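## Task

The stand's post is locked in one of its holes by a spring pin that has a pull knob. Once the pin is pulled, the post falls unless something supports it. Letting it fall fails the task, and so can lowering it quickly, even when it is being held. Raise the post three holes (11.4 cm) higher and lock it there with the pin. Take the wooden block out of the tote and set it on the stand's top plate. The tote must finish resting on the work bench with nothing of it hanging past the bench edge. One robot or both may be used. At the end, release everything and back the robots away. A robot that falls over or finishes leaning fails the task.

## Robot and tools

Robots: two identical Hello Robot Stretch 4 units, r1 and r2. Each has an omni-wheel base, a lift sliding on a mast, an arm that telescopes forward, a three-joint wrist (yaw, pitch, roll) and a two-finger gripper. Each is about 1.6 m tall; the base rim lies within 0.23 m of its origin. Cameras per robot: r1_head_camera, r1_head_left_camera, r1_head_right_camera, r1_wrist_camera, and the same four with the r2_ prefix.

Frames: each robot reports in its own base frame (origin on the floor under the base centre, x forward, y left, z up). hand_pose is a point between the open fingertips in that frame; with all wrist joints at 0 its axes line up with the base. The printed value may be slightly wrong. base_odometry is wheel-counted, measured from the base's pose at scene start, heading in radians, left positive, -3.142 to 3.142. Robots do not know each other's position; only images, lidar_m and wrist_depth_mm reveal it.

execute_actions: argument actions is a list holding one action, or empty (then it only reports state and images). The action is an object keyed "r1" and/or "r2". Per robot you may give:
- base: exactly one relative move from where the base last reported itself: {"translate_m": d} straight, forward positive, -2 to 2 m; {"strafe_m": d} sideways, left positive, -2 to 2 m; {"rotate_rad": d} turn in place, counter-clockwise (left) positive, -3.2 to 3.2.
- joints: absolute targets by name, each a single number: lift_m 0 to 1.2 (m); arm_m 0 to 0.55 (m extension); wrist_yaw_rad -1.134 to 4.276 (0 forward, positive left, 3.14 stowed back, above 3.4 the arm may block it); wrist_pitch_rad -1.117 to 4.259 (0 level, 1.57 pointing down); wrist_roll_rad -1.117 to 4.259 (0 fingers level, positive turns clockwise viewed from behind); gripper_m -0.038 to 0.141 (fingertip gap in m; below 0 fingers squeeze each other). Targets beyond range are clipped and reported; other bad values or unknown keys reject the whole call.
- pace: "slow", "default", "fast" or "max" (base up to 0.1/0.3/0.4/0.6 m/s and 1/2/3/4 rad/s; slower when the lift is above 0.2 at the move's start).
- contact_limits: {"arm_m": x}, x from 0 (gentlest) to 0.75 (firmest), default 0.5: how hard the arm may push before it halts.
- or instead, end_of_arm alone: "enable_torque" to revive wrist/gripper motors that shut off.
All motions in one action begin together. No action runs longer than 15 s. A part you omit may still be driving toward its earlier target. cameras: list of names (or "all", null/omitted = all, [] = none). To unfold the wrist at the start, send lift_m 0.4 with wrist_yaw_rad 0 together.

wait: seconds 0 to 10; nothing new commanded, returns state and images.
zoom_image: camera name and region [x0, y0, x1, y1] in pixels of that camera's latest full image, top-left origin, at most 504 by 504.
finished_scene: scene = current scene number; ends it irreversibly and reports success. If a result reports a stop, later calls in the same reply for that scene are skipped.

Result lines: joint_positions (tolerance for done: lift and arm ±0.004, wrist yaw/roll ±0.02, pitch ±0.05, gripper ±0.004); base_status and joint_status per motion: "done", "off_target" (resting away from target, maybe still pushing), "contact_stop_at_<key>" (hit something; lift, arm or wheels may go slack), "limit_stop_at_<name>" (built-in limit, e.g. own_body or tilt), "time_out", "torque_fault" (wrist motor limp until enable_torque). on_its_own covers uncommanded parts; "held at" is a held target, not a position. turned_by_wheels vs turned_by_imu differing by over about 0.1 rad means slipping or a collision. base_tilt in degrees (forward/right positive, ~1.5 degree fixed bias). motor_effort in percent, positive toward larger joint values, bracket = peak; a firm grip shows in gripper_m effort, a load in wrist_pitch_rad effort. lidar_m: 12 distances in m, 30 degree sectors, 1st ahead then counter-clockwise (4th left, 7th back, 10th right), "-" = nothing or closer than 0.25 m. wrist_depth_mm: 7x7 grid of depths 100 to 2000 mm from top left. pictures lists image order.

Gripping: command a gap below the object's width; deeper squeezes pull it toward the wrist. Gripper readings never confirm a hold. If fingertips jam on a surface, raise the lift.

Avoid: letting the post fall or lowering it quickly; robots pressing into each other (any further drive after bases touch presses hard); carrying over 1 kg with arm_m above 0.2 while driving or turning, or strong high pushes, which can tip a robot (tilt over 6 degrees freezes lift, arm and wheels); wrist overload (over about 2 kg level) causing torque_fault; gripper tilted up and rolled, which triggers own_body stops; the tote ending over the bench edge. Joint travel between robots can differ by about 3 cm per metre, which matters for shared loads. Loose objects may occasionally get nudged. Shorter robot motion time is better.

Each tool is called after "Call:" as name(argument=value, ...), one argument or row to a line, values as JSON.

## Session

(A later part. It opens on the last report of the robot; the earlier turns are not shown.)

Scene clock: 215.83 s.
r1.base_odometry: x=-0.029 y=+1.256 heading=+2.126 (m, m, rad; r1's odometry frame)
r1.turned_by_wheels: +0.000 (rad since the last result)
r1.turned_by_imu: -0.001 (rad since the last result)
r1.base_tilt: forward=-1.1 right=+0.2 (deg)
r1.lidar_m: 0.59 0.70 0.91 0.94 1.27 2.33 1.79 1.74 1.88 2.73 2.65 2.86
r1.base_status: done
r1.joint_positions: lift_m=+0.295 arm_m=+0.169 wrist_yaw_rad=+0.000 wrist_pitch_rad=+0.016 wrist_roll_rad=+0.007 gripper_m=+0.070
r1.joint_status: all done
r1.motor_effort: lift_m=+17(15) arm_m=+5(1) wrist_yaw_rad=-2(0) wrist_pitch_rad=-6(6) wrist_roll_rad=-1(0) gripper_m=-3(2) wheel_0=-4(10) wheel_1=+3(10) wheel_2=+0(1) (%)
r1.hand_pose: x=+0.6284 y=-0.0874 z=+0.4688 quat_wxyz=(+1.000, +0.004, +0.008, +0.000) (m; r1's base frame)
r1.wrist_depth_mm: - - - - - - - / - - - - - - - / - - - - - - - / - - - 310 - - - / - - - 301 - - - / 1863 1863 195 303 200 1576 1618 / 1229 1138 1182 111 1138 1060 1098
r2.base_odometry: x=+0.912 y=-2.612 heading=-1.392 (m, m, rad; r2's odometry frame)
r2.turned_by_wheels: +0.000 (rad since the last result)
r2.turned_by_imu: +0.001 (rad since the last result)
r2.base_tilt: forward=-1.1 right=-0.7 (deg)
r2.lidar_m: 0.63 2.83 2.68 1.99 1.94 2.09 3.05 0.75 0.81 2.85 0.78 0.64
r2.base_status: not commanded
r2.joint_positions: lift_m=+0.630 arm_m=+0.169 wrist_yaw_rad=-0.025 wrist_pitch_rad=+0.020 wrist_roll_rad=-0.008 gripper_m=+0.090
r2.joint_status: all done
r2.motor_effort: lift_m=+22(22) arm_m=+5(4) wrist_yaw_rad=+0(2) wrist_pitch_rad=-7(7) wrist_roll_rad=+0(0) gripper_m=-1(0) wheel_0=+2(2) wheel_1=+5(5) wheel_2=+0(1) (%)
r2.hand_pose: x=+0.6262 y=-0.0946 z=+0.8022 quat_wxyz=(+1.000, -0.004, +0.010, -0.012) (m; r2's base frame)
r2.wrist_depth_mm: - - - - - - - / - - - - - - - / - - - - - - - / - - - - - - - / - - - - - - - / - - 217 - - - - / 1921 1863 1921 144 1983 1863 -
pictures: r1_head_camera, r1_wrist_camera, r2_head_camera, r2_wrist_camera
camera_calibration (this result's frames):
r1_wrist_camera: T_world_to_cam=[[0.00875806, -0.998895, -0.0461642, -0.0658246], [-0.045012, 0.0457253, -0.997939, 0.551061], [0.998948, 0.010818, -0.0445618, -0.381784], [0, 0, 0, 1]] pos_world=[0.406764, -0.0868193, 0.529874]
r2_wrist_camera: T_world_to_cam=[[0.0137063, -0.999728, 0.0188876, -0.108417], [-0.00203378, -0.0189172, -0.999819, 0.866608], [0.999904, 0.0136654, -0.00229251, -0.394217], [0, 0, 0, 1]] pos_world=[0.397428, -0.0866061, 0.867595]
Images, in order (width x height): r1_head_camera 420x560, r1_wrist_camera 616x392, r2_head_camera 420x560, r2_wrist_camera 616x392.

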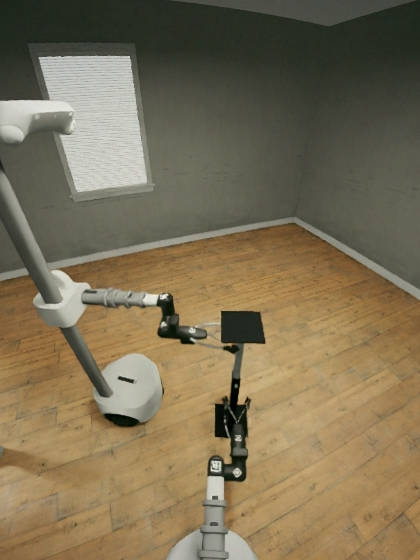

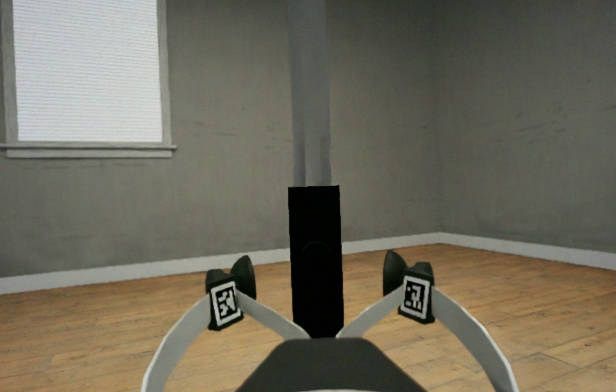

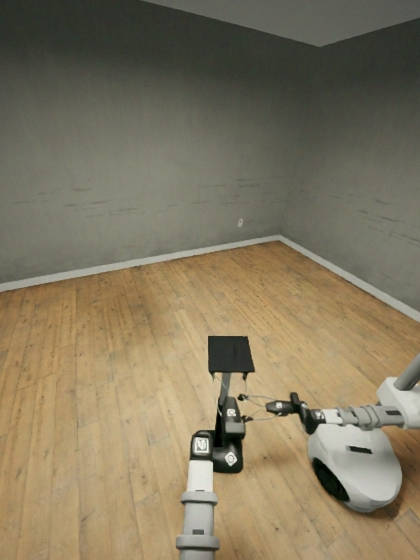

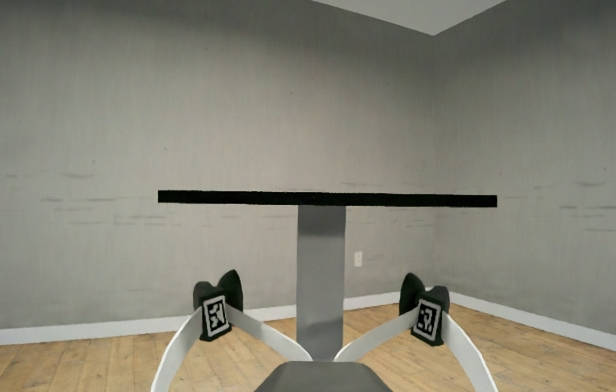

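Call:
zoom_image(
  camera="r2_head_camera",
  region=[200, 360, 300, 450],
)

Call:
zoom_image(
  camera="r1_head_camera",
  region=[170, 300, 290, 450],
)

Call:
zoom_image(
  camera="r1_wrist_camera",
  region=[200, 170, 450, 340],
)

Region (200, 360, 300, 450) of r2_head_camera's 420x560 image, scaled by 5.040, with more detail than that image has; it fills the top 454 rows of this view, and the rest is white.

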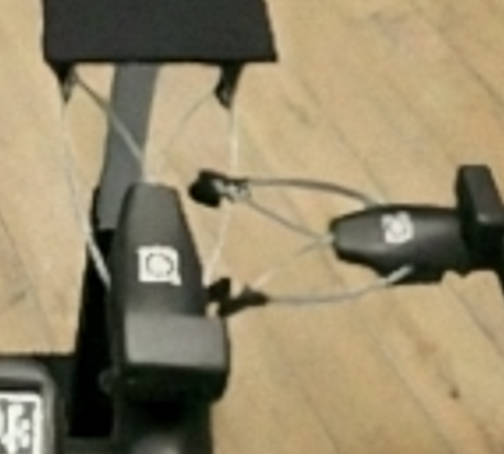

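Region (170, 300, 290, 450) of r1_head_camera's 420x560 image, scaled by 3.360, with more detail than that image has; it fills the left 403 columns of this view, and the rest is white.

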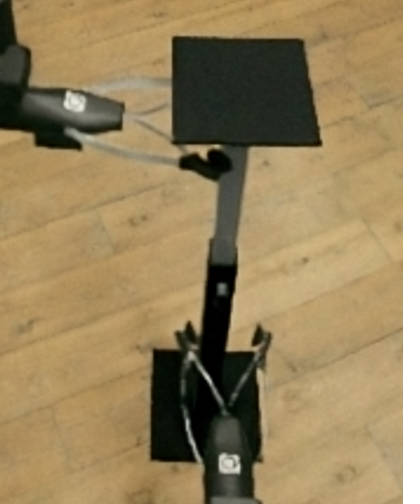

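Region (200, 170, 450, 340) of r1_wrist_camera's 616x392 image, scaled by 2.016; it fills the top 343 rows of this view, and the rest is white.

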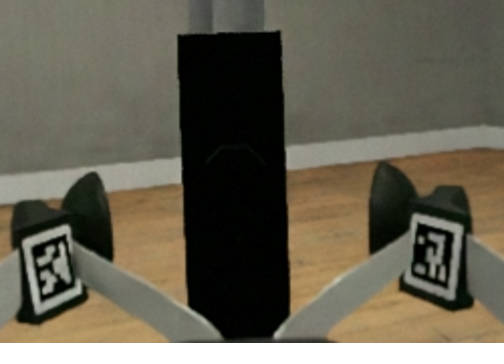

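Call:
execute_actions(
  actions=[
    {"r1": {"joints": {"arm_m": 0.212, "gripper_m": 0.05}}, "r2": {"joints": {"lift_m": 0.655, "arm_m": 0.204, "gripper_m": 0.06}}},
  ],
  cameras=["r1_wrist_camera", "r2_wrist_camera", "r2_head_right_camera", "r1_head_camera"],
)

Scene clock: 233.30 s.
r1.base_odometry: x=-0.029 y=+1.256 heading=+2.126 (m, m, rad; r1's odometry frame)
r1.turned_by_wheels: +0.000 (rad since the last result)
r1.turned_by_imu: -0.001 (rad since the last result)
r1.base_tilt: forward=-1.1 right=+0.3 (deg)
r1.lidar_m: 0.62 0.72 0.89 0.92 1.22 2.32 1.79 1.74 1.89 2.71 2.64 2.83
r1.base_status: not commanded
r1.joint_positions: lift_m=+0.295 arm_m=+0.211 wrist_yaw_rad=+0.000 wrist_pitch_rad=+0.016 wrist_roll_rad=+0.007 gripper_m=+0.050
r1.joint_status: all done
r1.motor_effort: lift_m=+17(17) arm_m=+5(10) wrist_yaw_rad=+0(1) wrist_pitch_rad=-6(6) wrist_roll_rad=-1(2) gripper_m=-4(1) wheel_0=-4(4) wheel_1=+2(3) wheel_2=+0(0) (%)
r1.hand_pose: x=+0.6704 y=-0.0874 z=+0.4688 quat_wxyz=(+1.000, +0.004, +0.008, +0.000) (m; r1's base frame)
r1.wrist_depth_mm: - - - - - - - / - - - - - - - / - - - 267 - - - / - - - 267 - - - / - - - 258 - - - / 1863 1808 197 259 197 1576 1576 / 1229 1118 1160 111 1160 1042 1098
r2.base_odometry: x=+0.912 y=-2.612 heading=-1.392 (m, m, rad; r2's odometry frame)
r2.turned_by_wheels: +0.000 (rad since the last result)
r2.turned_by_imu: +0.000 (rad since the last result)
r2.base_tilt: forward=-1.0 right=-0.6 (deg)
r2.lidar_m: 0.58 2.83 2.72 2.02 1.93 2.08 3.03 0.77 0.82 2.85 0.74 0.63
r2.base_status: not commanded
r2.joint_positions: lift_m=+0.655 arm_m=+0.203 wrist_yaw_rad=-0.025 wrist_pitch_rad=+0.020 wrist_roll_rad=-0.008 gripper_m=+0.060
r2.joint_status: all done
r2.motor_effort: lift_m=+22(23) arm_m=+5(5) wrist_yaw_rad=+0(2) wrist_pitch_rad=-7(7) wrist_roll_rad=+0(1) gripper_m=-3(3) wheel_0=+3(2) wheel_1=+5(5) wheel_2=+0(1) (%)
r2.hand_pose: x=+0.6602 y=-0.0946 z=+0.8272 quat_wxyz=(+1.000, -0.004, +0.010, -0.012) (m; r2's base frame)
r2.wrist_depth_mm: - - - - - - - / - - - - - - - / - - - - - - - / - - - - - - - / - - 189 193 156 - - / - - 216 202 214 - - / 1921 - 1921 143 1921 1983 -
pictures: r1_head_camera, r1_wrist_camera, r2_head_right_camera, r2_wrist_camera
camera_calibration (this result's frames):
r1_wrist_camera: T_world_to_cam=[[0.00871755, -0.998896, -0.0461642, -0.066177], [-0.0450085, 0.0457272, -0.99794, 0.55295], [0.998949, 0.0107774, -0.0445602, -0.423738], [0, 0, 0, 1]] pos_world=[0.448757, -0.086822, 0.529874]
r2_wrist_camera: T_world_to_cam=[[0.0136274, -0.999729, 0.0188869, -0.109324], [-0.00205535, -0.0189166, -0.999819, 0.891677], [0.999905, 0.0135861, -0.00231258, -0.42813], [0, 0, 0, 1]] pos_world=[0.431411, -0.0866107, 0.89259]
Images, in order (width x height): r1_head_camera 420x560, r1_wrist_camera 616x392, r2_head_right_camera 420x672, r2_wrist_camera 616x392.

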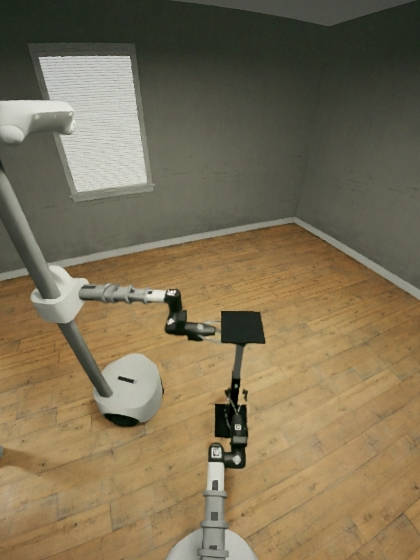

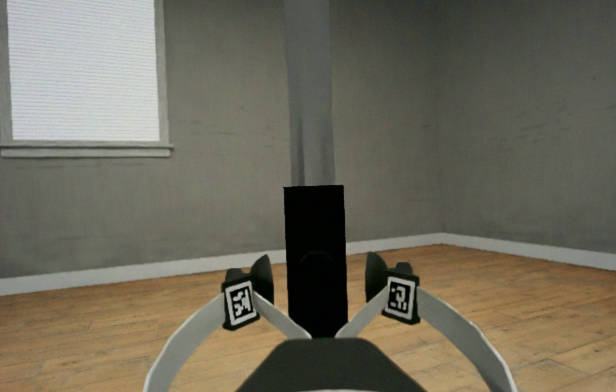

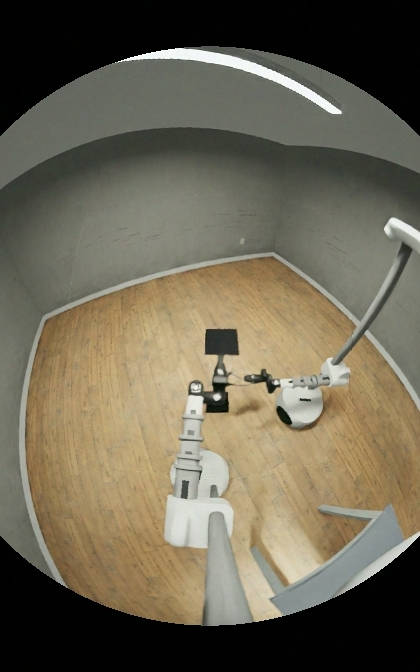

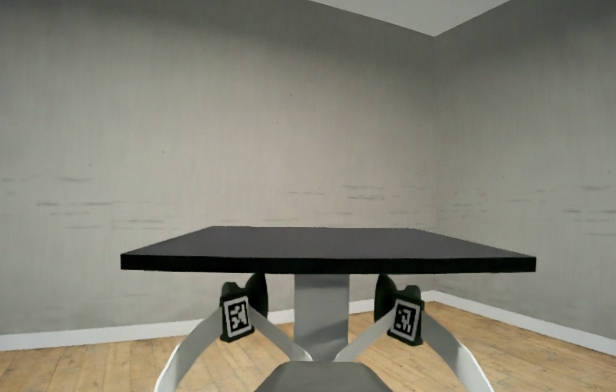

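Call:
zoom_image(
  camera="r1_head_camera",
  region=[205, 360, 275, 430],
)

Call:
zoom_image(
  camera="r2_head_right_camera",
  region=[190, 325, 290, 415],
)

Region (205, 360, 275, 430) of r1_head_camera's 420x560 image, scaled by 7.200, with more detail than that image has.

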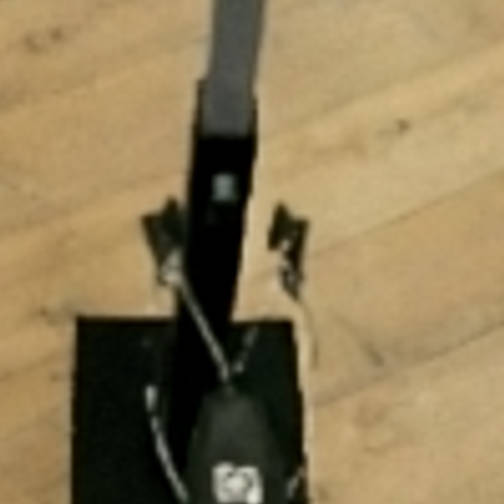

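Region (190, 325, 290, 415) of r2_head_right_camera's 420x672 image, scaled by 5.040, with more detail than that image has; it fills the top 454 rows of this view, and the rest is white.

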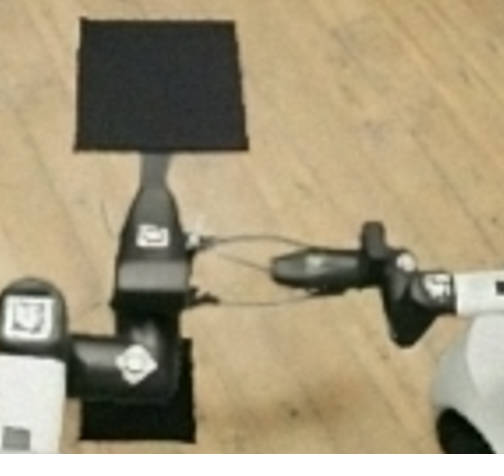

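Call:
execute_actions(
  actions=[
    {"r1": {"joints": {"arm_m": 0.22}}, "r2": {"joints": {"lift_m": 0.668, "gripper_m": 0.04}, "pace": "slow"}},
  ],
  cameras=["r1_wrist_camera", "r2_wrist_camera", "r1_head_camera"],
)

Scene clock: 248.03 s.
r1.base_odometry: x=-0.029 y=+1.256 heading=+2.126 (m, m, rad; r1's odometry frame)
r1.turned_by_wheels: +0.000 (rad since the last result)
r1.turned_by_imu: -0.001 (rad since the last result)
r1.base_tilt: forward=-1.2 right=+0.2 (deg)
r1.lidar_m: 0.61 0.76 0.92 0.93 1.28 2.35 1.78 1.75 1.90 2.72 2.66 2.83
r1.base_status: not commanded
r1.joint_positions: lift_m=+0.295 arm_m=+0.219 wrist_yaw_rad=+0.000 wrist_pitch_rad=+0.016 wrist_roll_rad=+0.007 gripper_m=+0.050
r1.joint_status: all done
r1.motor_effort: lift_m=+17(17) arm_m=+5(2) wrist_yaw_rad=-1(0) wrist_pitch_rad=-6(6) wrist_roll_rad=+1(2) gripper_m=-3(2) wheel_0=-4(4) wheel_1=+2(2) wheel_2=+0(1) (%)
r1.hand_pose: x=+0.6784 y=-0.0874 z=+0.4688 quat_wxyz=(+1.000, +0.004, +0.008, +0.000) (m; r1's base frame)
r1.wrist_depth_mm: - - - - - - - / - - - - - - - / - - - 258 - - - / - - - 255 - - - / - - - 252 - - - / 1863 1808 196 253 197 1576 1576 / 1229 1138 1182 111 1118 1042 1078
r2.base_odometry: x=+0.912 y=-2.612 heading=-1.392 (m, m, rad; r2's odometry frame)
r2.turned_by_wheels: +0.000 (rad since the last result)
r2.turned_by_imu: +0.000 (rad since the last result)
r2.base_tilt: forward=-1.2 right=-0.6 (deg)
r2.lidar_m: 0.60 2.84 2.67 2.02 1.96 2.12 3.01 0.75 0.83 2.86 0.79 0.62
r2.base_status: not commanded
r2.joint_positions: lift_m=+0.668 arm_m=+0.203 wrist_yaw_rad=-0.025 wrist_pitch_rad=+0.020 wrist_roll_rad=-0.008 gripper_m=+0.040
r2.joint_status: all done
r2.motor_effort: lift_m=+22(22) arm_m=+5(5) wrist_yaw_rad=+1(0) wrist_pitch_rad=-7(7) wrist_roll_rad=+1(1) gripper_m=-3(7) wheel_0=+3(2) wheel_1=+4(5) wheel_2=+0(1) (%)
r2.hand_pose: x=+0.6602 y=-0.0946 z=+0.8401 quat_wxyz=(+1.000, -0.004, +0.010, -0.012) (m; r2's base frame)
r2.wrist_depth_mm: - - - - - - - / - - - - - - - / - - - - - - - / - - - - - - - / - - 241 249 253 - - / - - 155 149 151 - - / 1983 - 1863 140 - 1921 -
pictures: r1_head_camera, r1_wrist_camera, r2_wrist_camera
camera_calibration (this result's frames):
r1_wrist_camera: T_world_to_cam=[[0.00870902, -0.998896, -0.0461642, -0.0662434], [-0.0450081, 0.0457276, -0.99794, 0.55331], [0.998949, 0.0107688, -0.0445602, -0.431729], [0, 0, 0, 1]] pos_world=[0.456755, -0.0868226, 0.529874]
r2_wrist_camera: T_world_to_cam=[[0.0136272, -0.999729, 0.0188868, -0.10957], [-0.00205527, -0.0189165, -0.999819, 0.904662], [0.999905, 0.0135859, -0.00231249, -0.4281], [0, 0, 0, 1]] pos_world=[0.431412, -0.0866107, 0.905578]
Images, in order (width x height): r1_head_camera 420x560, r1_wrist_camera 616x392, r2_wrist_camera 616x392.

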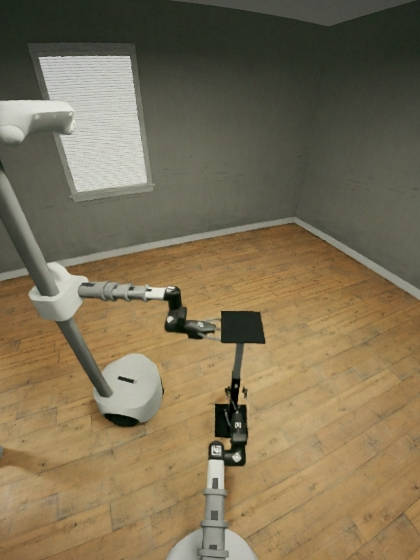

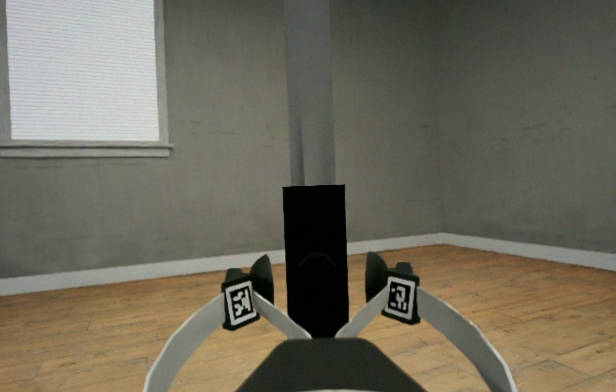

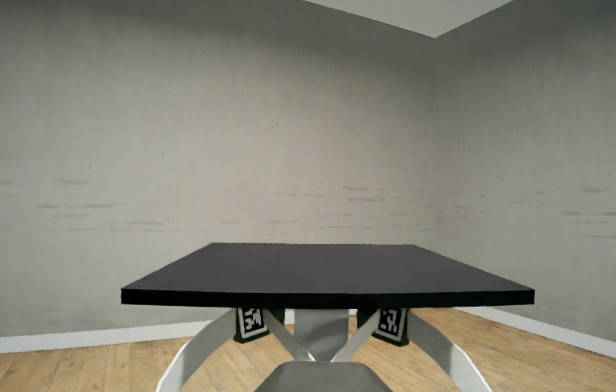

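Call:
execute_actions(
  actions=[
    {"r2": {"joints": {"lift_m": 0.674}, "pace": "slow"}},
  ],
  cameras=["r2_wrist_camera"],
)

Scene clock: 251.83 s.
r1.base_odometry: x=-0.029 y=+1.256 heading=+2.126 (m, m, rad; r1's odometry frame)
r1.turned_by_wheels: +0.000 (rad since the last result)
r1.turned_by_imu: -0.001 (rad since the last result)
r1.base_tilt: forward=-1.2 right=+0.2 (deg)
r1.lidar_m: 0.62 0.73 0.91 0.92 1.27 2.34 1.81 1.74 1.89 2.68 2.66 2.85
r1.base_status: not commanded
r1.joint_positions: lift_m=+0.295 arm_m=+0.219 wrist_yaw_rad=+0.000 wrist_pitch_rad=+0.016 wrist_roll_rad=+0.007 gripper_m=+0.050
r1.joint_status: not commanded
r1.motor_effort: lift_m=+17(17) arm_m=+5(5) wrist_yaw_rad=-1(0) wrist_pitch_rad=-6(6) wrist_roll_rad=-4(4) gripper_m=-5(4) wheel_0=-4(4) wheel_1=+2(2) wheel_2=+0(1) (%)
r1.hand_pose: x=+0.6784 y=-0.0874 z=+0.4688 quat_wxyz=(+1.000, +0.004, +0.008, +0.000) (m; r1's base frame)
r1.wrist_depth_mm: - - - - - - - / - - - - - - - / - - - 259 - - - / - - - 254 - - - / - - - 251 - - - / 1808 1808 197 253 196 1618 1618 / 1229 1138 1182 111 1138 1060 1118
r2.base_odometry: x=+0.912 y=-2.612 heading=-1.392 (m, m, rad; r2's odometry frame)
r2.turned_by_wheels: +0.000 (rad since the last result)
r2.turned_by_imu: +0.000 (rad since the last result)
r2.base_tilt: forward=-1.1 right=-0.7 (deg)
r2.lidar_m: 0.62 2.81 2.69 2.03 1.96 2.09 2.98 0.74 0.81 2.83 0.79 0.65
r2.base_status: not commanded
r2.joint_positions: lift_m=+0.674 arm_m=+0.203 wrist_yaw_rad=-0.025 wrist_pitch_rad=+0.023 wrist_roll_rad=-0.008 gripper_m=+0.040
r2.joint_status: all done
r2.motor_effort: lift_m=+23(23) arm_m=+5(5) wrist_yaw_rad=+1(0) wrist_pitch_rad=-15(15) wrist_roll_rad=+1(3) gripper_m=-2(4) wheel_0=+2(2) wheel_1=+4(5) wheel_2=+1(1) (%)
r2.hand_pose: x=+0.6602 y=-0.0946 z=+0.8453 quat_wxyz=(+1.000, -0.004, +0.011, -0.012) (m; r2's base frame)
r2.wrist_depth_mm: - - - - - - - / - - - - - - - / - - - - - - - / - - - - - - - / - - 271 276 281 - - / - - 147 149 150 168 - / 1921 - 1863 140 1921 1983 -
pictures: r2_wrist_camera
camera_calibration (this result's frames):
r2_wrist_camera: T_world_to_cam=[[0.0136773, -0.99973, 0.0187858, -0.109614], [-0.0046822, -0.0188514, -0.999811, 0.911561], [0.999895, 0.0135868, -0.00493877, -0.425846], [0, 0, 0, 1]] pos_world=[0.431569, -0.0866145, 0.911345]
Images, in order (width x height): r2_wrist_camera 616x392.

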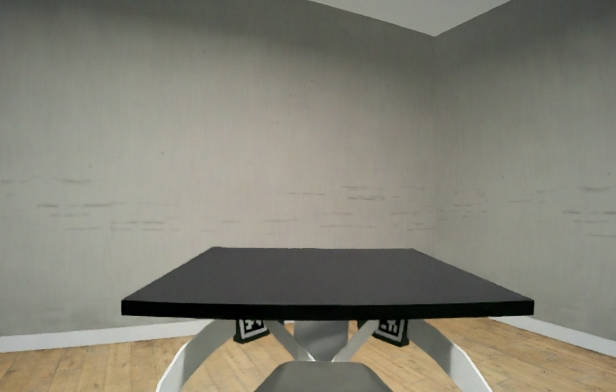

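Call:
execute_actions(
  actions=[
    {"r2": {"joints": {"gripper_m": 0.012, "arm_m": 0.207}, "pace": "slow"}},
  ],
  cameras=["r2_wrist_camera", "r1_wrist_camera"],
)

Scene clock: 257.97 s.
r1.base_odometry: x=-0.029 y=+1.256 heading=+2.126 (m, m, rad; r1's odometry frame)
r1.turned_by_wheels: +0.000 (rad since the last result)
r1.turned_by_imu: -0.001 (rad since the last result)
r1.base_tilt: forward=-1.1 right=+0.2 (deg)
r1.lidar_m: 0.62 0.76 0.87 0.94 1.29 2.32 1.78 1.74 1.90 2.70 2.64 2.85
r1.base_status: not commanded
r1.joint_positions: lift_m=+0.295 arm_m=+0.219 wrist_yaw_rad=+0.000 wrist_pitch_rad=+0.016 wrist_roll_rad=+0.007 gripper_m=+0.050
r1.joint_status: not commanded
r1.motor_effort: lift_m=+17(17) arm_m=+5(5) wrist_yaw_rad=+0(0) wrist_pitch_rad=-6(6) wrist_roll_rad=-1(1) gripper_m=-5(3) wheel_0=-4(4) wheel_1=+2(3) wheel_2=+0(1) (%)
r1.hand_pose: x=+0.6784 y=-0.0874 z=+0.4688 quat_wxyz=(+1.000, +0.004, +0.008, +0.000) (m; r1's base frame)
r1.wrist_depth_mm: - - - - - - - / - - - - - - - / - - - 259 - - - / - - - 254 - - - / - - - 252 - - - / 1863 1808 196 252 197 1618 1576 / 1229 1138 1160 111 1118 1042 1098
r2.base_odometry: x=+0.912 y=-2.612 heading=-1.392 (m, m, rad; r2's odometry frame)
r2.turned_by_wheels: +0.000 (rad since the last result)
r2.turned_by_imu: +0.000 (rad since the last result)
r2.base_tilt: forward=-1.0 right=-0.6 (deg)
r2.lidar_m: 0.60 2.84 2.69 2.01 1.91 2.09 3.03 0.77 0.81 2.87 0.77 0.62
r2.base_status: not commanded
r2.joint_positions: lift_m=+0.674 arm_m=+0.207 wrist_yaw_rad=-0.021 wrist_pitch_rad=+0.023 wrist_roll_rad=-0.008 gripper_m=+0.012
r2.joint_status: all done
r2.motor_effort: lift_m=+23(23) arm_m=+1(6) wrist_yaw_rad=-13(12) wrist_pitch_rad=-17(17) wrist_roll_rad=+2(0) gripper_m=-14(12) wheel_0=+3(3) wheel_1=+5(5) wheel_2=+1(0) (%)
r2.hand_pose: x=+0.6643 y=-0.0935 z=+0.8451 quat_wxyz=(+1.000, -0.004, +0.012, -0.011) (m; r2's base frame)
r2.wrist_depth_mm: - - - - - - - / - - - - - - - / - - - - - - - / - - - - - - - / - - 271 272 277 - - / - - 146 149 150 148 - / 1921 1921 1921 148 1863 1863 -
pictures: r1_wrist_camera, r2_wrist_camera
camera_calibration (this result's frames):
r1_wrist_camera: T_world_to_cam=[[0.00870904, -0.998896, -0.0461641, -0.0662434], [-0.0450081, 0.0457275, -0.99794, 0.55331], [0.998949, 0.0107689, -0.0445602, -0.431729], [0, 0, 0, 1]] pos_world=[0.456755, -0.0868226, 0.529874]
r2_wrist_camera: T_world_to_cam=[[0.017482, -0.999671, 0.0187528, -0.111074], [-0.0054721, -0.018851, -0.999807, 0.911874], [0.999832, 0.017376, -0.00579986, -0.428814], [0, 0, 0, 1]] pos_world=[0.435674, -0.0863969, 0.911294]
Images, in order (width x height): r1_wrist_camera 616x392, r2_wrist_camera 616x392.

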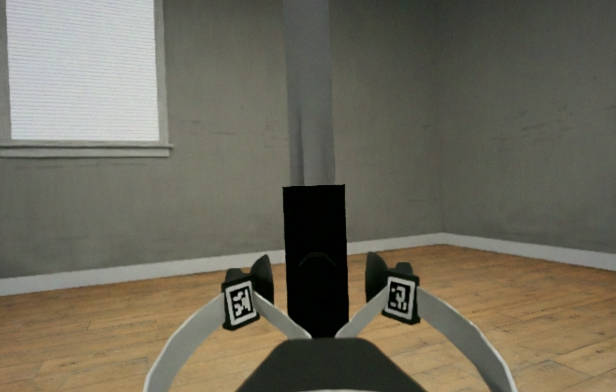

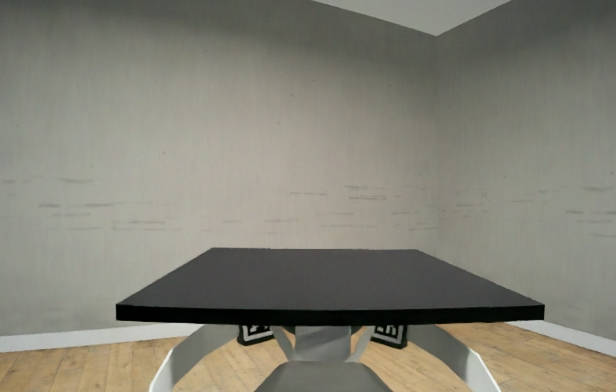

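Call:
execute_actions(
  actions=[
    {"r2": {"joints": {"lift_m": 0.679, "wrist_yaw_rad": -0.016}, "pace": "slow"}},
  ],
  cameras=["r2_wrist_camera"],
)

Scene clock: 263.27 s.
r1.base_odometry: x=-0.029 y=+1.256 heading=+2.126 (m, m, rad; r1's odometry frame)
r1.turned_by_wheels: +0.000 (rad since the last result)
r1.turned_by_imu: -0.001 (rad since the last result)
r1.base_tilt: forward=-1.1 right=+0.2 (deg)
r1.lidar_m: 0.60 0.70 0.90 0.95 1.24 2.33 1.78 1.75 1.87 2.71 2.64 2.86
r1.base_status: not commanded
r1.joint_positions: lift_m=+0.295 arm_m=+0.219 wrist_yaw_rad=+0.000 wrist_pitch_rad=+0.016 wrist_roll_rad=+0.007 gripper_m=+0.050
r1.joint_status: not commanded
r1.motor_effort: lift_m=+17(17) arm_m=+5(5) wrist_yaw_rad=+1(1) wrist_pitch_rad=-6(6) wrist_roll_rad=+0(2) gripper_m=-2(3) wheel_0=-4(4) wheel_1=+2(2) wheel_2=+0(0) (%)
r1.hand_pose: x=+0.6784 y=-0.0874 z=+0.4688 quat_wxyz=(+1.000, +0.004, +0.008, +0.000) (m; r1's base frame)
r1.wrist_depth_mm: - - - - - - - / - - - - - - - / - - - 259 - - - / - - - 255 - - - / - - - 251 - - - / 1863 1808 196 252 196 1576 1618 / 1229 1138 1182 111 1118 1042 1098
r2.base_odometry: x=+0.912 y=-2.612 heading=-1.392 (m, m, rad; r2's odometry frame)
r2.turned_by_wheels: +0.000 (rad since the last result)
r2.turned_by_imu: +0.000 (rad since the last result)
r2.base_tilt: forward=-1.0 right=-0.6 (deg)
r2.lidar_m: 0.61 2.82 2.65 2.02 1.94 2.11 3.02 0.76 0.81 2.87 0.76 0.64
r2.base_status: not commanded
r2.joint_positions: lift_m=+0.678 arm_m=+0.207 wrist_yaw_rad=-0.015 wrist_pitch_rad=+0.029 wrist_roll_rad=-0.008 gripper_m=+0.012
r2.joint_status: all done
r2.on_its_own: wrist_pitch_rad is at rest, and its effort (-34) is outside its rest range (-23 to +23)
r2.motor_effort: lift_m=+25(27) arm_m=+1(1) wrist_yaw_rad=-5(10) wrist_pitch_rad=-34(34) wrist_roll_rad=+2(1) gripper_m=-14(14) wheel_0=+2(2) wheel_1=+5(4) wheel_2=+1(1) (%)
r2.hand_pose: x=+0.6648 y=-0.0917 z=+0.8482 quat_wxyz=(+1.000, -0.004, +0.015, -0.007) (m; r2's base frame)
r2.wrist_depth_mm: - - - - - - - / - - - - - - - / - - - - - - - / - - - - - - - / - - 270 273 277 - - / - - 151 153 154 151 - / - 1983 1863 150 1808 1808 -
pictures: r2_wrist_camera
camera_calibration (this result's frames):
r2_wrist_camera: T_world_to_cam=[[0.0239506, -0.999541, 0.0185387, -0.113425], [-0.0112942, -0.0188134, -0.999759, 0.91884], [0.999649, 0.0237355, -0.0117396, -0.42363], [0, 0, 0, 1]] pos_world=[0.436575, -0.086031, 0.915749]
Images, in order (width x height): r2_wrist_camera 616x392.

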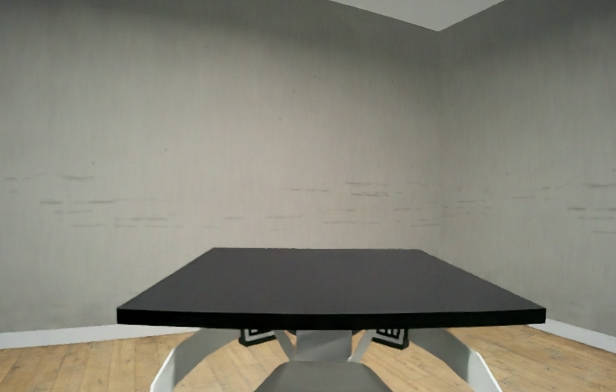

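Call:
execute_actions(
  actions=[
    {"r2": {"joints": {"lift_m": 0.682, "wrist_yaw_rad": -0.012}, "pace": "slow"}},
  ],
  cameras=["r2_wrist_camera"],
)

Scene clock: 267.47 s.
r1.base_odometry: x=-0.029 y=+1.256 heading=+2.126 (m, m, rad; r1's odometry frame)
r1.turned_by_wheels: +0.000 (rad since the last result)
r1.turned_by_imu: -0.001 (rad since the last result)
r1.base_tilt: forward=-1.1 right=+0.3 (deg)
r1.lidar_m: 0.62 0.69 0.92 0.93 1.25 2.33 1.78 1.76 1.89 2.72 2.65 2.80
r1.base_status: not commanded
r1.joint_positions: lift_m=+0.295 arm_m=+0.219 wrist_yaw_rad=+0.000 wrist_pitch_rad=+0.016 wrist_roll_rad=+0.007 gripper_m=+0.050
r1.joint_status: not commanded
r1.motor_effort: lift_m=+17(17) arm_m=+5(5) wrist_yaw_rad=-1(1) wrist_pitch_rad=-6(6) wrist_roll_rad=-3(1) gripper_m=-3(3) wheel_0=-4(4) wheel_1=+2(2) wheel_2=+0(0) (%)
r1.hand_pose: x=+0.6784 y=-0.0874 z=+0.4688 quat_wxyz=(+1.000, +0.004, +0.008, +0.000) (m; r1's base frame)
r1.wrist_depth_mm: - - - - - - - / - - - - - - - / - - - 259 - - - / - - - 255 - - - / - - - 252 - - - / 1808 1808 197 252 197 1618 1618 / 1229 1138 1205 111 1118 1042 1098
r2.base_odometry: x=+0.912 y=-2.612 heading=-1.392 (m, m, rad; r2's odometry frame)
r2.turned_by_wheels: +0.000 (rad since the last result)
r2.turned_by_imu: +0.000 (rad since the last result)
r2.base_tilt: forward=-1.0 right=-0.6 (deg)
r2.lidar_m: 0.62 2.82 2.69 2.03 1.95 2.09 3.03 0.74 0.79 2.86 0.79 0.67
r2.base_status: not commanded
r2.joint_positions: lift_m=+0.681 arm_m=+0.207 wrist_yaw_rad=-0.012 wrist_pitch_rad=+0.031 wrist_roll_rad=-0.008 gripper_m=+0.012
r2.joint_status: all done
r2.on_its_own: wrist_pitch_rad is at rest, and its effort (-37) is outside its rest range (-23 to +23)
r2.motor_effort: lift_m=+26(26) arm_m=+1(1) wrist_yaw_rad=+0(3) wrist_pitch_rad=-37(38) wrist_roll_rad=+2(1) gripper_m=-13(13) wheel_0=+2(2) wheel_1=+5(5) wheel_2=+0(1) (%)
r2.hand_pose: x=+0.6650 y=-0.0909 z=+0.8508 quat_wxyz=(+1.000, -0.004, +0.015, -0.006) (m; r2's base frame)
r2.wrist_depth_mm: - - - - - - - / - - - - - - - / - - - - - - - / - - - - - - - / - - 271 273 278 - - / - - 150 138 154 153 - / 1921 1921 1863 150 1808 1808 -
pictures: r2_wrist_camera
camera_calibration (this result's frames):
r2_wrist_camera: T_world_to_cam=[[0.0268182, -0.999469, 0.0185061, -0.114535], [-0.0124554, -0.0188455, -0.999745, 0.922234], [0.999563, 0.0265808, -0.0129542, -0.422518], [0, 0, 0, 1]] pos_world=[0.436892, -0.0858633, 0.918645]
Images, in order (width x height): r2_wrist_camera 616x392.

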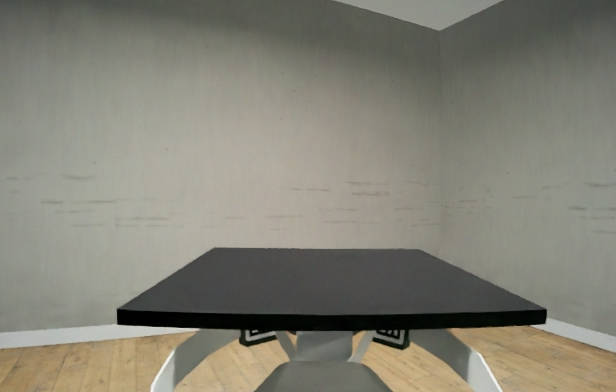

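Call:
execute_actions(
  actions=[
    {"r1": {"joints": {"gripper_m": 0.0}}},
  ],
  cameras=["r1_wrist_camera", "r1_head_camera"],
)

Scene clock: 273.47 s.
r1.base_odometry: x=-0.029 y=+1.256 heading=+2.126 (m, m, rad; r1's odometry frame)
r1.turned_by_wheels: +0.000 (rad since the last result)
r1.turned_by_imu: -0.001 (rad since the last result)
r1.base_tilt: forward=-1.1 right=+0.2 (deg)
r1.lidar_m: 0.62 0.74 0.91 0.93 1.29 2.36 1.79 1.75 1.89 2.68 2.64 2.84
r1.base_status: not commanded
r1.joint_positions: lift_m=+0.295 arm_m=+0.220 wrist_yaw_rad=+0.003 wrist_pitch_rad=+0.017 wrist_roll_rad=+0.007 gripper_m=+0.000
r1.joint_status: all done
r1.motor_effort: lift_m=+17(17) arm_m=+2(5) wrist_yaw_rad=-9(9) wrist_pitch_rad=-9(9) wrist_roll_rad=-1(3) gripper_m=-19(17) wheel_0=-4(4) wheel_1=+2(2) wheel_2=+0(0) (%)
r1.hand_pose: x=+0.6792 y=-0.0866 z=+0.4685 quat_wxyz=(+1.000, +0.004, +0.009, +0.001) (m; r1's base frame)
r1.wrist_depth_mm: - - - - - - - / - - - 257 - - - / - - - 258 - - - / - - - 250 - - - / - - - 250 - - - / 1863 1863 187 215 189 1618 1537 / 1229 1138 1138 111 1138 1008 1098
r2.base_odometry: x=+0.912 y=-2.612 heading=-1.392 (m, m, rad; r2's odometry frame)
r2.turned_by_wheels: +0.000 (rad since the last result)
r2.turned_by_imu: +0.000 (rad since the last result)
r2.base_tilt: forward=-1.0 right=-0.6 (deg)
r2.lidar_m: 0.62 2.82 2.68 2.01 1.93 2.11 3.02 0.76 0.83 2.84 0.78 0.61
r2.base_status: not commanded
r2.joint_positions: lift_m=+0.681 arm_m=+0.207 wrist_yaw_rad=-0.012 wrist_pitch_rad=+0.031 wrist_roll_rad=-0.008 gripper_m=+0.012
r2.joint_status: not commanded
r2.on_its_own: wrist_pitch_rad is at rest, and its effort (-37) is outside its rest range (-23 to +23)
r2.motor_effort: lift_m=+26(26) arm_m=+1(1) wrist_yaw_rad=-1(0) wrist_pitch_rad=-37(37) wrist_roll_rad=+2(2) gripper_m=-15(13) wheel_0=+2(1) wheel_1=+4(4) wheel_2=+1(0) (%)
r2.hand_pose: x=+0.6650 y=-0.0909 z=+0.8508 quat_wxyz=(+1.000, -0.004, +0.015, -0.006) (m; r2's base frame)
r2.wrist_depth_mm: - - - - - - - / - - - - - - - / - - - - - - - / - - - - - - - / - - 268 274 277 - - / - - 150 139 154 153 - / 1921 1983 1756 150 1756 1756 -
pictures: r1_head_camera, r1_wrist_camera
camera_calibration (this result's frames):
r1_wrist_camera: T_world_to_cam=[[0.0116804, -0.998865, -0.0461735, -0.0674042], [-0.0462173, 0.045588, -0.997891, 0.553784], [0.998863, 0.0137898, -0.0456323, -0.431741], [0, 0, 0, 1]] pos_world=[0.457632, -0.08662, 0.529803]
Images, in order (width x height): r1_head_camera 420x560, r1_wrist_camera 616x392.

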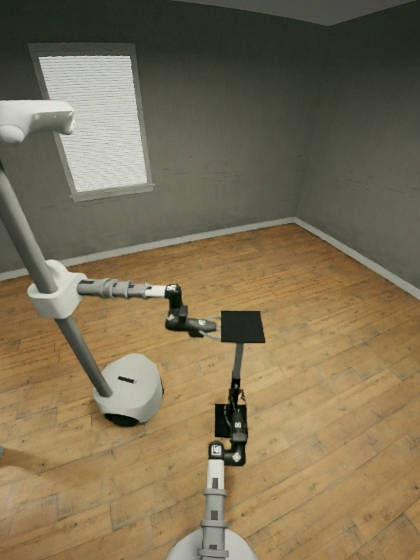

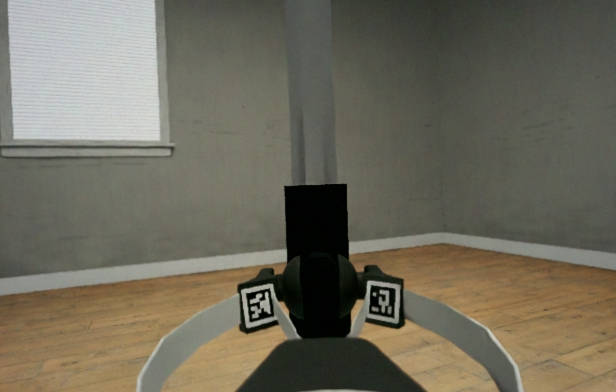

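Call:
zoom_image(
  camera="r1_head_camera",
  region=[205, 360, 275, 430],
)

Call:
execute_actions(
  actions=[
    {"r1": {"joints": {"arm_m": 0.203, "wrist_yaw_rad": 0.006}, "pace": "slow", "contact_limits": {"arm_m": 0.3}}},
  ],
  cameras=["r1_wrist_camera", "r1_head_camera"],
)

Region (205, 360, 275, 430) of r1_head_camera's 420x560 image, scaled by 7.200, with more detail than that image has.

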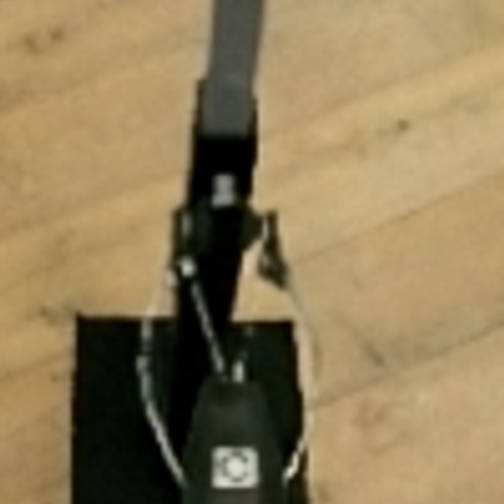

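Scene clock: 276.87 s.
r1.base_odometry: x=-0.029 y=+1.256 heading=+2.126 (m, m, rad; r1's odometry frame)
r1.turned_by_wheels: +0.000 (rad since the last result)
r1.turned_by_imu: -0.001 (rad since the last result)
r1.base_tilt: forward=-1.1 right=+0.3 (deg)
r1.lidar_m: 0.61 0.71 0.88 0.93 1.25 2.35 1.79 1.75 1.88 2.68 2.67 2.82
r1.base_status: not commanded
r1.joint_positions: lift_m=+0.295 arm_m=+0.205 wrist_yaw_rad=+0.008 wrist_pitch_rad=+0.018 wrist_roll_rad=+0.007 gripper_m=+0.000
r1.joint_status: all done
r1.motor_effort: lift_m=+17(17) arm_m=-9(11) wrist_yaw_rad=-7(11) wrist_pitch_rad=-11(11) wrist_roll_rad=-3(3) gripper_m=-22(21) wheel_0=-4(4) wheel_1=+2(2) wheel_2=+3(3) (%)
r1.contact_limits: arm_m 0.3
r1.hand_pose: x=+0.6646 y=-0.0851 z=+0.4683 quat_wxyz=(+1.000, +0.004, +0.009, +0.004) (m; r1's base frame)
r1.wrist_depth_mm: - - - - - - - / - - - 272 - - - / - - - 272 - - - / - - - 265 - - - / - - - 266 - - - / 1863 1808 188 225 190 1618 1576 / 1205 1138 1118 111 1118 1008 1098
r2.base_odometry: x=+0.912 y=-2.612 heading=-1.392 (m, m, rad; r2's odometry frame)
r2.turned_by_wheels: +0.000 (rad since the last result)
r2.turned_by_imu: +0.000 (rad since the last result)
r2.base_tilt: forward=-1.1 right=-0.6 (deg)
r2.lidar_m: 0.62 2.84 2.69 2.02 1.94 2.08 3.04 0.75 0.81 2.87 0.78 0.65
r2.base_status: not commanded
r2.joint_positions: lift_m=+0.681 arm_m=+0.207 wrist_yaw_rad=-0.012 wrist_pitch_rad=+0.030 wrist_roll_rad=-0.008 gripper_m=+0.012
r2.joint_status: not commanded
r2.on_its_own: wrist_pitch_rad is at rest, and its effort (-36) is outside its rest range (-23 to +23)
r2.motor_effort: lift_m=+25(26) arm_m=+1(1) wrist_yaw_rad=-1(2) wrist_pitch_rad=-36(37) wrist_roll_rad=+2(2) gripper_m=-14(12) wheel_0=+2(2) wheel_1=+4(4) wheel_2=+1(1) (%)
r2.hand_pose: x=+0.6651 y=-0.0909 z=+0.8509 quat_wxyz=(+1.000, -0.004, +0.015, -0.006) (m; r2's base frame)
r2.wrist_depth_mm: - - - - - - - / - - - - - - - / - - - - - - - / - - - - - - - / - - 270 272 277 - - / - - 150 138 154 153 - / 1983 1983 1756 150 1808 1808 -
pictures: r1_head_camera, r1_wrist_camera
camera_calibration (this result's frames):
r1_wrist_camera: T_world_to_cam=[[0.0168216, -0.998792, -0.0461788, -0.069156], [-0.0470417, 0.0453437, -0.997863, 0.553369], [0.998751, 0.0189579, -0.0462221, -0.416332], [0, 0, 0, 1]] pos_world=[0.443006, -0.0862714, 0.52975]
Images, in order (width x height): r1_head_camera 420x560, r1_wrist_camera 616x392.

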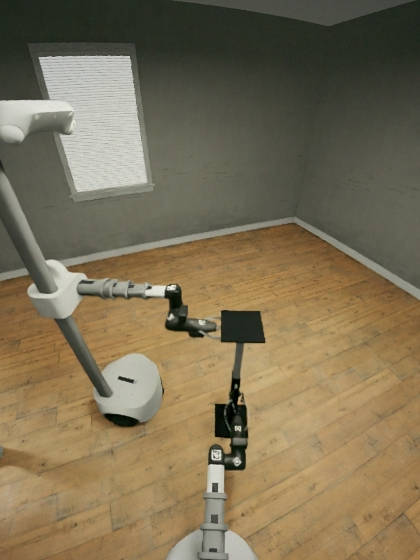

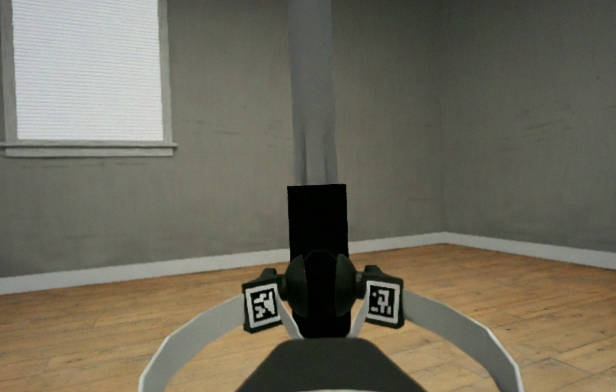

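Call:
zoom_image(
  camera="r1_head_camera",
  region=[205, 360, 275, 430],
)

Region (205, 360, 275, 430) of r1_head_camera's 420x560 image, scaled by 7.200, with more detail than that image has.

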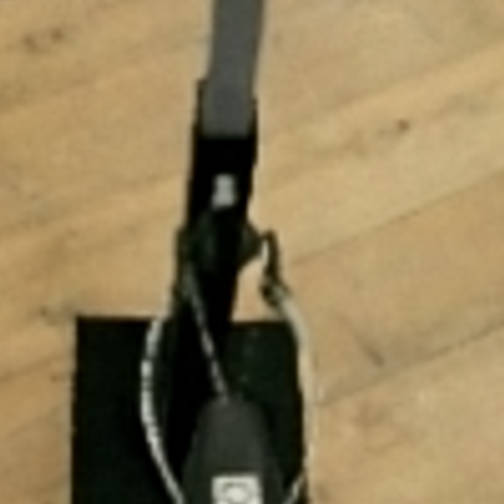

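Call:
execute_actions(
  actions=[
    {"r2": {"joints": {"lift_m": 0.69}, "pace": "slow"}},
  ],
  cameras=["r1_wrist_camera", "r1_head_camera"],
)

Scene clock: 284.37 s.
r1.base_odometry: x=-0.029 y=+1.256 heading=+2.126 (m, m, rad; r1's odometry frame)
r1.turned_by_wheels: +0.000 (rad since the last result)
r1.turned_by_imu: -0.001 (rad since the last result)
r1.base_tilt: forward=-1.1 right=+0.3 (deg)
r1.lidar_m: 0.61 0.73 0.90 0.93 1.25 2.35 1.78 1.76 1.86 2.69 2.64 2.86
r1.base_status: not commanded
r1.joint_positions: lift_m=+0.295 arm_m=+0.205 wrist_yaw_rad=+0.008 wrist_pitch_rad=+0.018 wrist_roll_rad=+0.007 gripper_m=+0.000
r1.joint_status: not commanded
r1.motor_effort: lift_m=+17(17) arm_m=-9(9) wrist_yaw_rad=-7(6) wrist_pitch_rad=-10(11) wrist_roll_rad=-4(4) gripper_m=-20(19) wheel_0=-4(4) wheel_1=+2(2) wheel_2=+3(3) (%)
r1.hand_pose: x=+0.6646 y=-0.0851 z=+0.4683 quat_wxyz=(+1.000, +0.004, +0.009, +0.004) (m; r1's base frame)
r1.wrist_depth_mm: - - - - - - - / - - - 272 - - - / - - - 273 - - - / - - - 265 - - - / - - - 265 - - - / 1863 1756 188 225 189 1576 1576 / 1205 1118 1078 111 1160 1008 1098
r2.base_odometry: x=+0.912 y=-2.612 heading=-1.392 (m, m, rad; r2's odometry frame)
r2.turned_by_wheels: +0.000 (rad since the last result)
r2.turned_by_imu: +0.000 (rad since the last result)
r2.base_tilt: forward=-1.0 right=-0.6 (deg)
r2.lidar_m: 0.60 2.82 2.69 2.04 1.95 2.09 3.04 0.77 0.81 2.84 0.77 0.63
r2.base_status: not commanded
r2.joint_positions: lift_m=+0.689 arm_m=+0.207 wrist_yaw_rad=-0.012 wrist_pitch_rad=+0.030 wrist_roll_rad=-0.008 gripper_m=+0.012
r2.joint_status: all done
r2.on_its_own: wrist_pitch_rad is at rest, and its effort (-37) is outside its rest range (-23 to +23)
r2.motor_effort: lift_m=+25(26) arm_m=+1(1) wrist_yaw_rad=+0(2) wrist_pitch_rad=-37(38) wrist_roll_rad=+2(3) gripper_m=-13(14) wheel_0=+1(1) wheel_1=+4(5) wheel_2=+0(1) (%)
r2.hand_pose: x=+0.6650 y=-0.0909 z=+0.8588 quat_wxyz=(+1.000, -0.004, +0.015, -0.006) (m; r2's base frame)
r2.wrist_depth_mm: - - - - - - - / - - - - - - - / - - - - - - - / - - - - - - - / - - 271 272 276 - - / - - 151 138 154 153 - / 1983 1921 1808 150 1863 1863 -
pictures: r1_head_camera, r1_wrist_camera
camera_calibration (this result's frames):
r1_wrist_camera: T_world_to_cam=[[0.0168188, -0.998792, -0.0461789, -0.069155], [-0.0470415, 0.0453438, -0.997863, 0.553369], [0.998751, 0.0189552, -0.046222, -0.416332], [0, 0, 0, 1]] pos_world=[0.443006, -0.0862716, 0.52975]
Images, in order (width x height): r1_head_camera 420x560, r1_wrist_camera 616x392.

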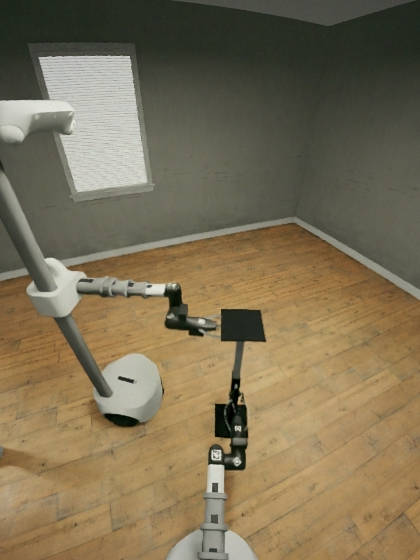

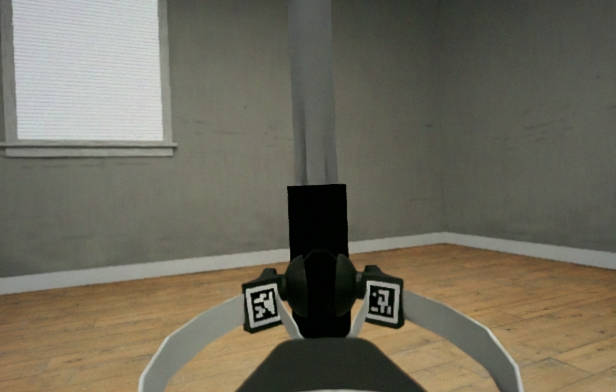

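Call:
execute_actions(
  actions=[
    {"r2": {"joints": {"lift_m": 0.795}, "pace": "slow"}},
  ],
  cameras=["r1_wrist_camera", "r1_head_camera"],
)

Scene clock: 294.80 s.
r1.base_odometry: x=-0.029 y=+1.256 heading=+2.126 (m, m, rad; r1's odometry frame)
r1.turned_by_wheels: +0.000 (rad since the last result)
r1.turned_by_imu: -0.001 (rad since the last result)
r1.base_tilt: forward=-1.2 right=+0.3 (deg)
r1.lidar_m: 0.59 0.72 0.91 0.92 1.27 2.29 1.82 1.75 1.90 2.74 2.67 2.84
r1.base_status: not commanded
r1.joint_positions: lift_m=+0.295 arm_m=+0.205 wrist_yaw_rad=+0.008 wrist_pitch_rad=+0.018 wrist_roll_rad=+0.007 gripper_m=+0.000
r1.joint_status: not commanded
r1.motor_effort: lift_m=+17(17) arm_m=-8(8) wrist_yaw_rad=-5(6) wrist_pitch_rad=-11(10) wrist_roll_rad=-2(2) gripper_m=-20(19) wheel_0=-4(4) wheel_1=+2(2) wheel_2=+3(2) (%)
r1.hand_pose: x=+0.6645 y=-0.0851 z=+0.4684 quat_wxyz=(+1.000, +0.004, +0.009, +0.004) (m; r1's base frame)
r1.wrist_depth_mm: - - - - - - - / - - - 271 - - - / - - - 273 - - - / - - - 266 - - - / - - - 265 - - - / 1863 1808 187 225 189 1576 1576 / 1205 1138 1118 111 1138 991 1078
r2.base_odometry: x=+0.912 y=-2.612 heading=-1.392 (m, m, rad; r2's odometry frame)
r2.turned_by_wheels: +0.000 (rad since the last result)
r2.turned_by_imu: +0.000 (rad since the last result)
r2.base_tilt: forward=-1.0 right=-0.6 (deg)
r2.lidar_m: 0.62 2.84 2.70 2.03 1.94 2.09 3.02 0.78 0.82 2.84 0.77 0.63
r2.base_status: not commanded
r2.joint_positions: lift_m=+0.794 arm_m=+0.207 wrist_yaw_rad=-0.012 wrist_pitch_rad=+0.030 wrist_roll_rad=-0.008 gripper_m=+0.012
r2.joint_status: all done
r2.on_its_own: wrist_pitch_rad is at rest, and its effort (-37) is outside its rest range (-23 to +23)
r2.motor_effort: lift_m=+25(26) arm_m=+1(1) wrist_yaw_rad=+0(0) wrist_pitch_rad=-37(46) wrist_roll_rad=+1(2) gripper_m=-13(14) wheel_0=+1(2) wheel_1=+5(5) wheel_2=+1(0) (%)
r2.hand_pose: x=+0.6651 y=-0.0909 z=+0.9639 quat_wxyz=(+1.000, -0.004, +0.015, -0.006) (m; r2's base frame)
r2.wrist_depth_mm: - - - - - - - / - - - - - - - / - - - - - - - / - - - - - - - / - - 270 273 276 - - / - - 151 139 154 153 - / - - - 150 - - -
pictures: r1_head_camera, r1_wrist_camera
camera_calibration (this result's frames):
r1_wrist_camera: T_world_to_cam=[[0.0166969, -0.998794, -0.0461785, -0.069109], [-0.0469881, 0.0453501, -0.997865, 0.553349], [0.998756, 0.0188311, -0.0461743, -0.416335], [0, 0, 0, 1]] pos_world=[0.442972, -0.08628, 0.529753]
Images, in order (width x height): r1_head_camera 420x560, r1_wrist_camera 616x392.

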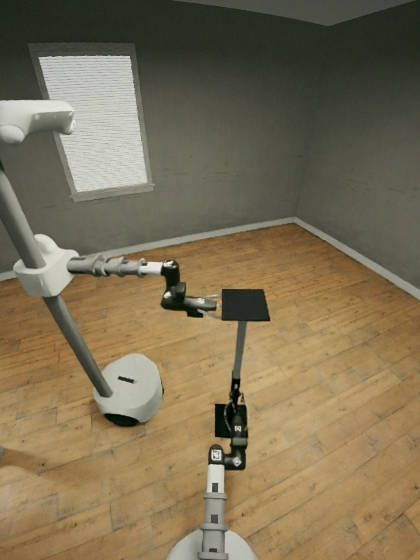

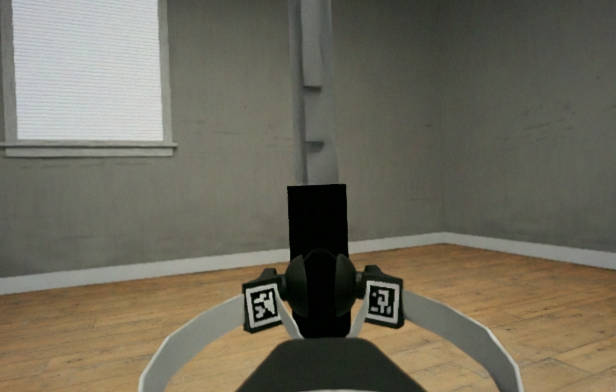

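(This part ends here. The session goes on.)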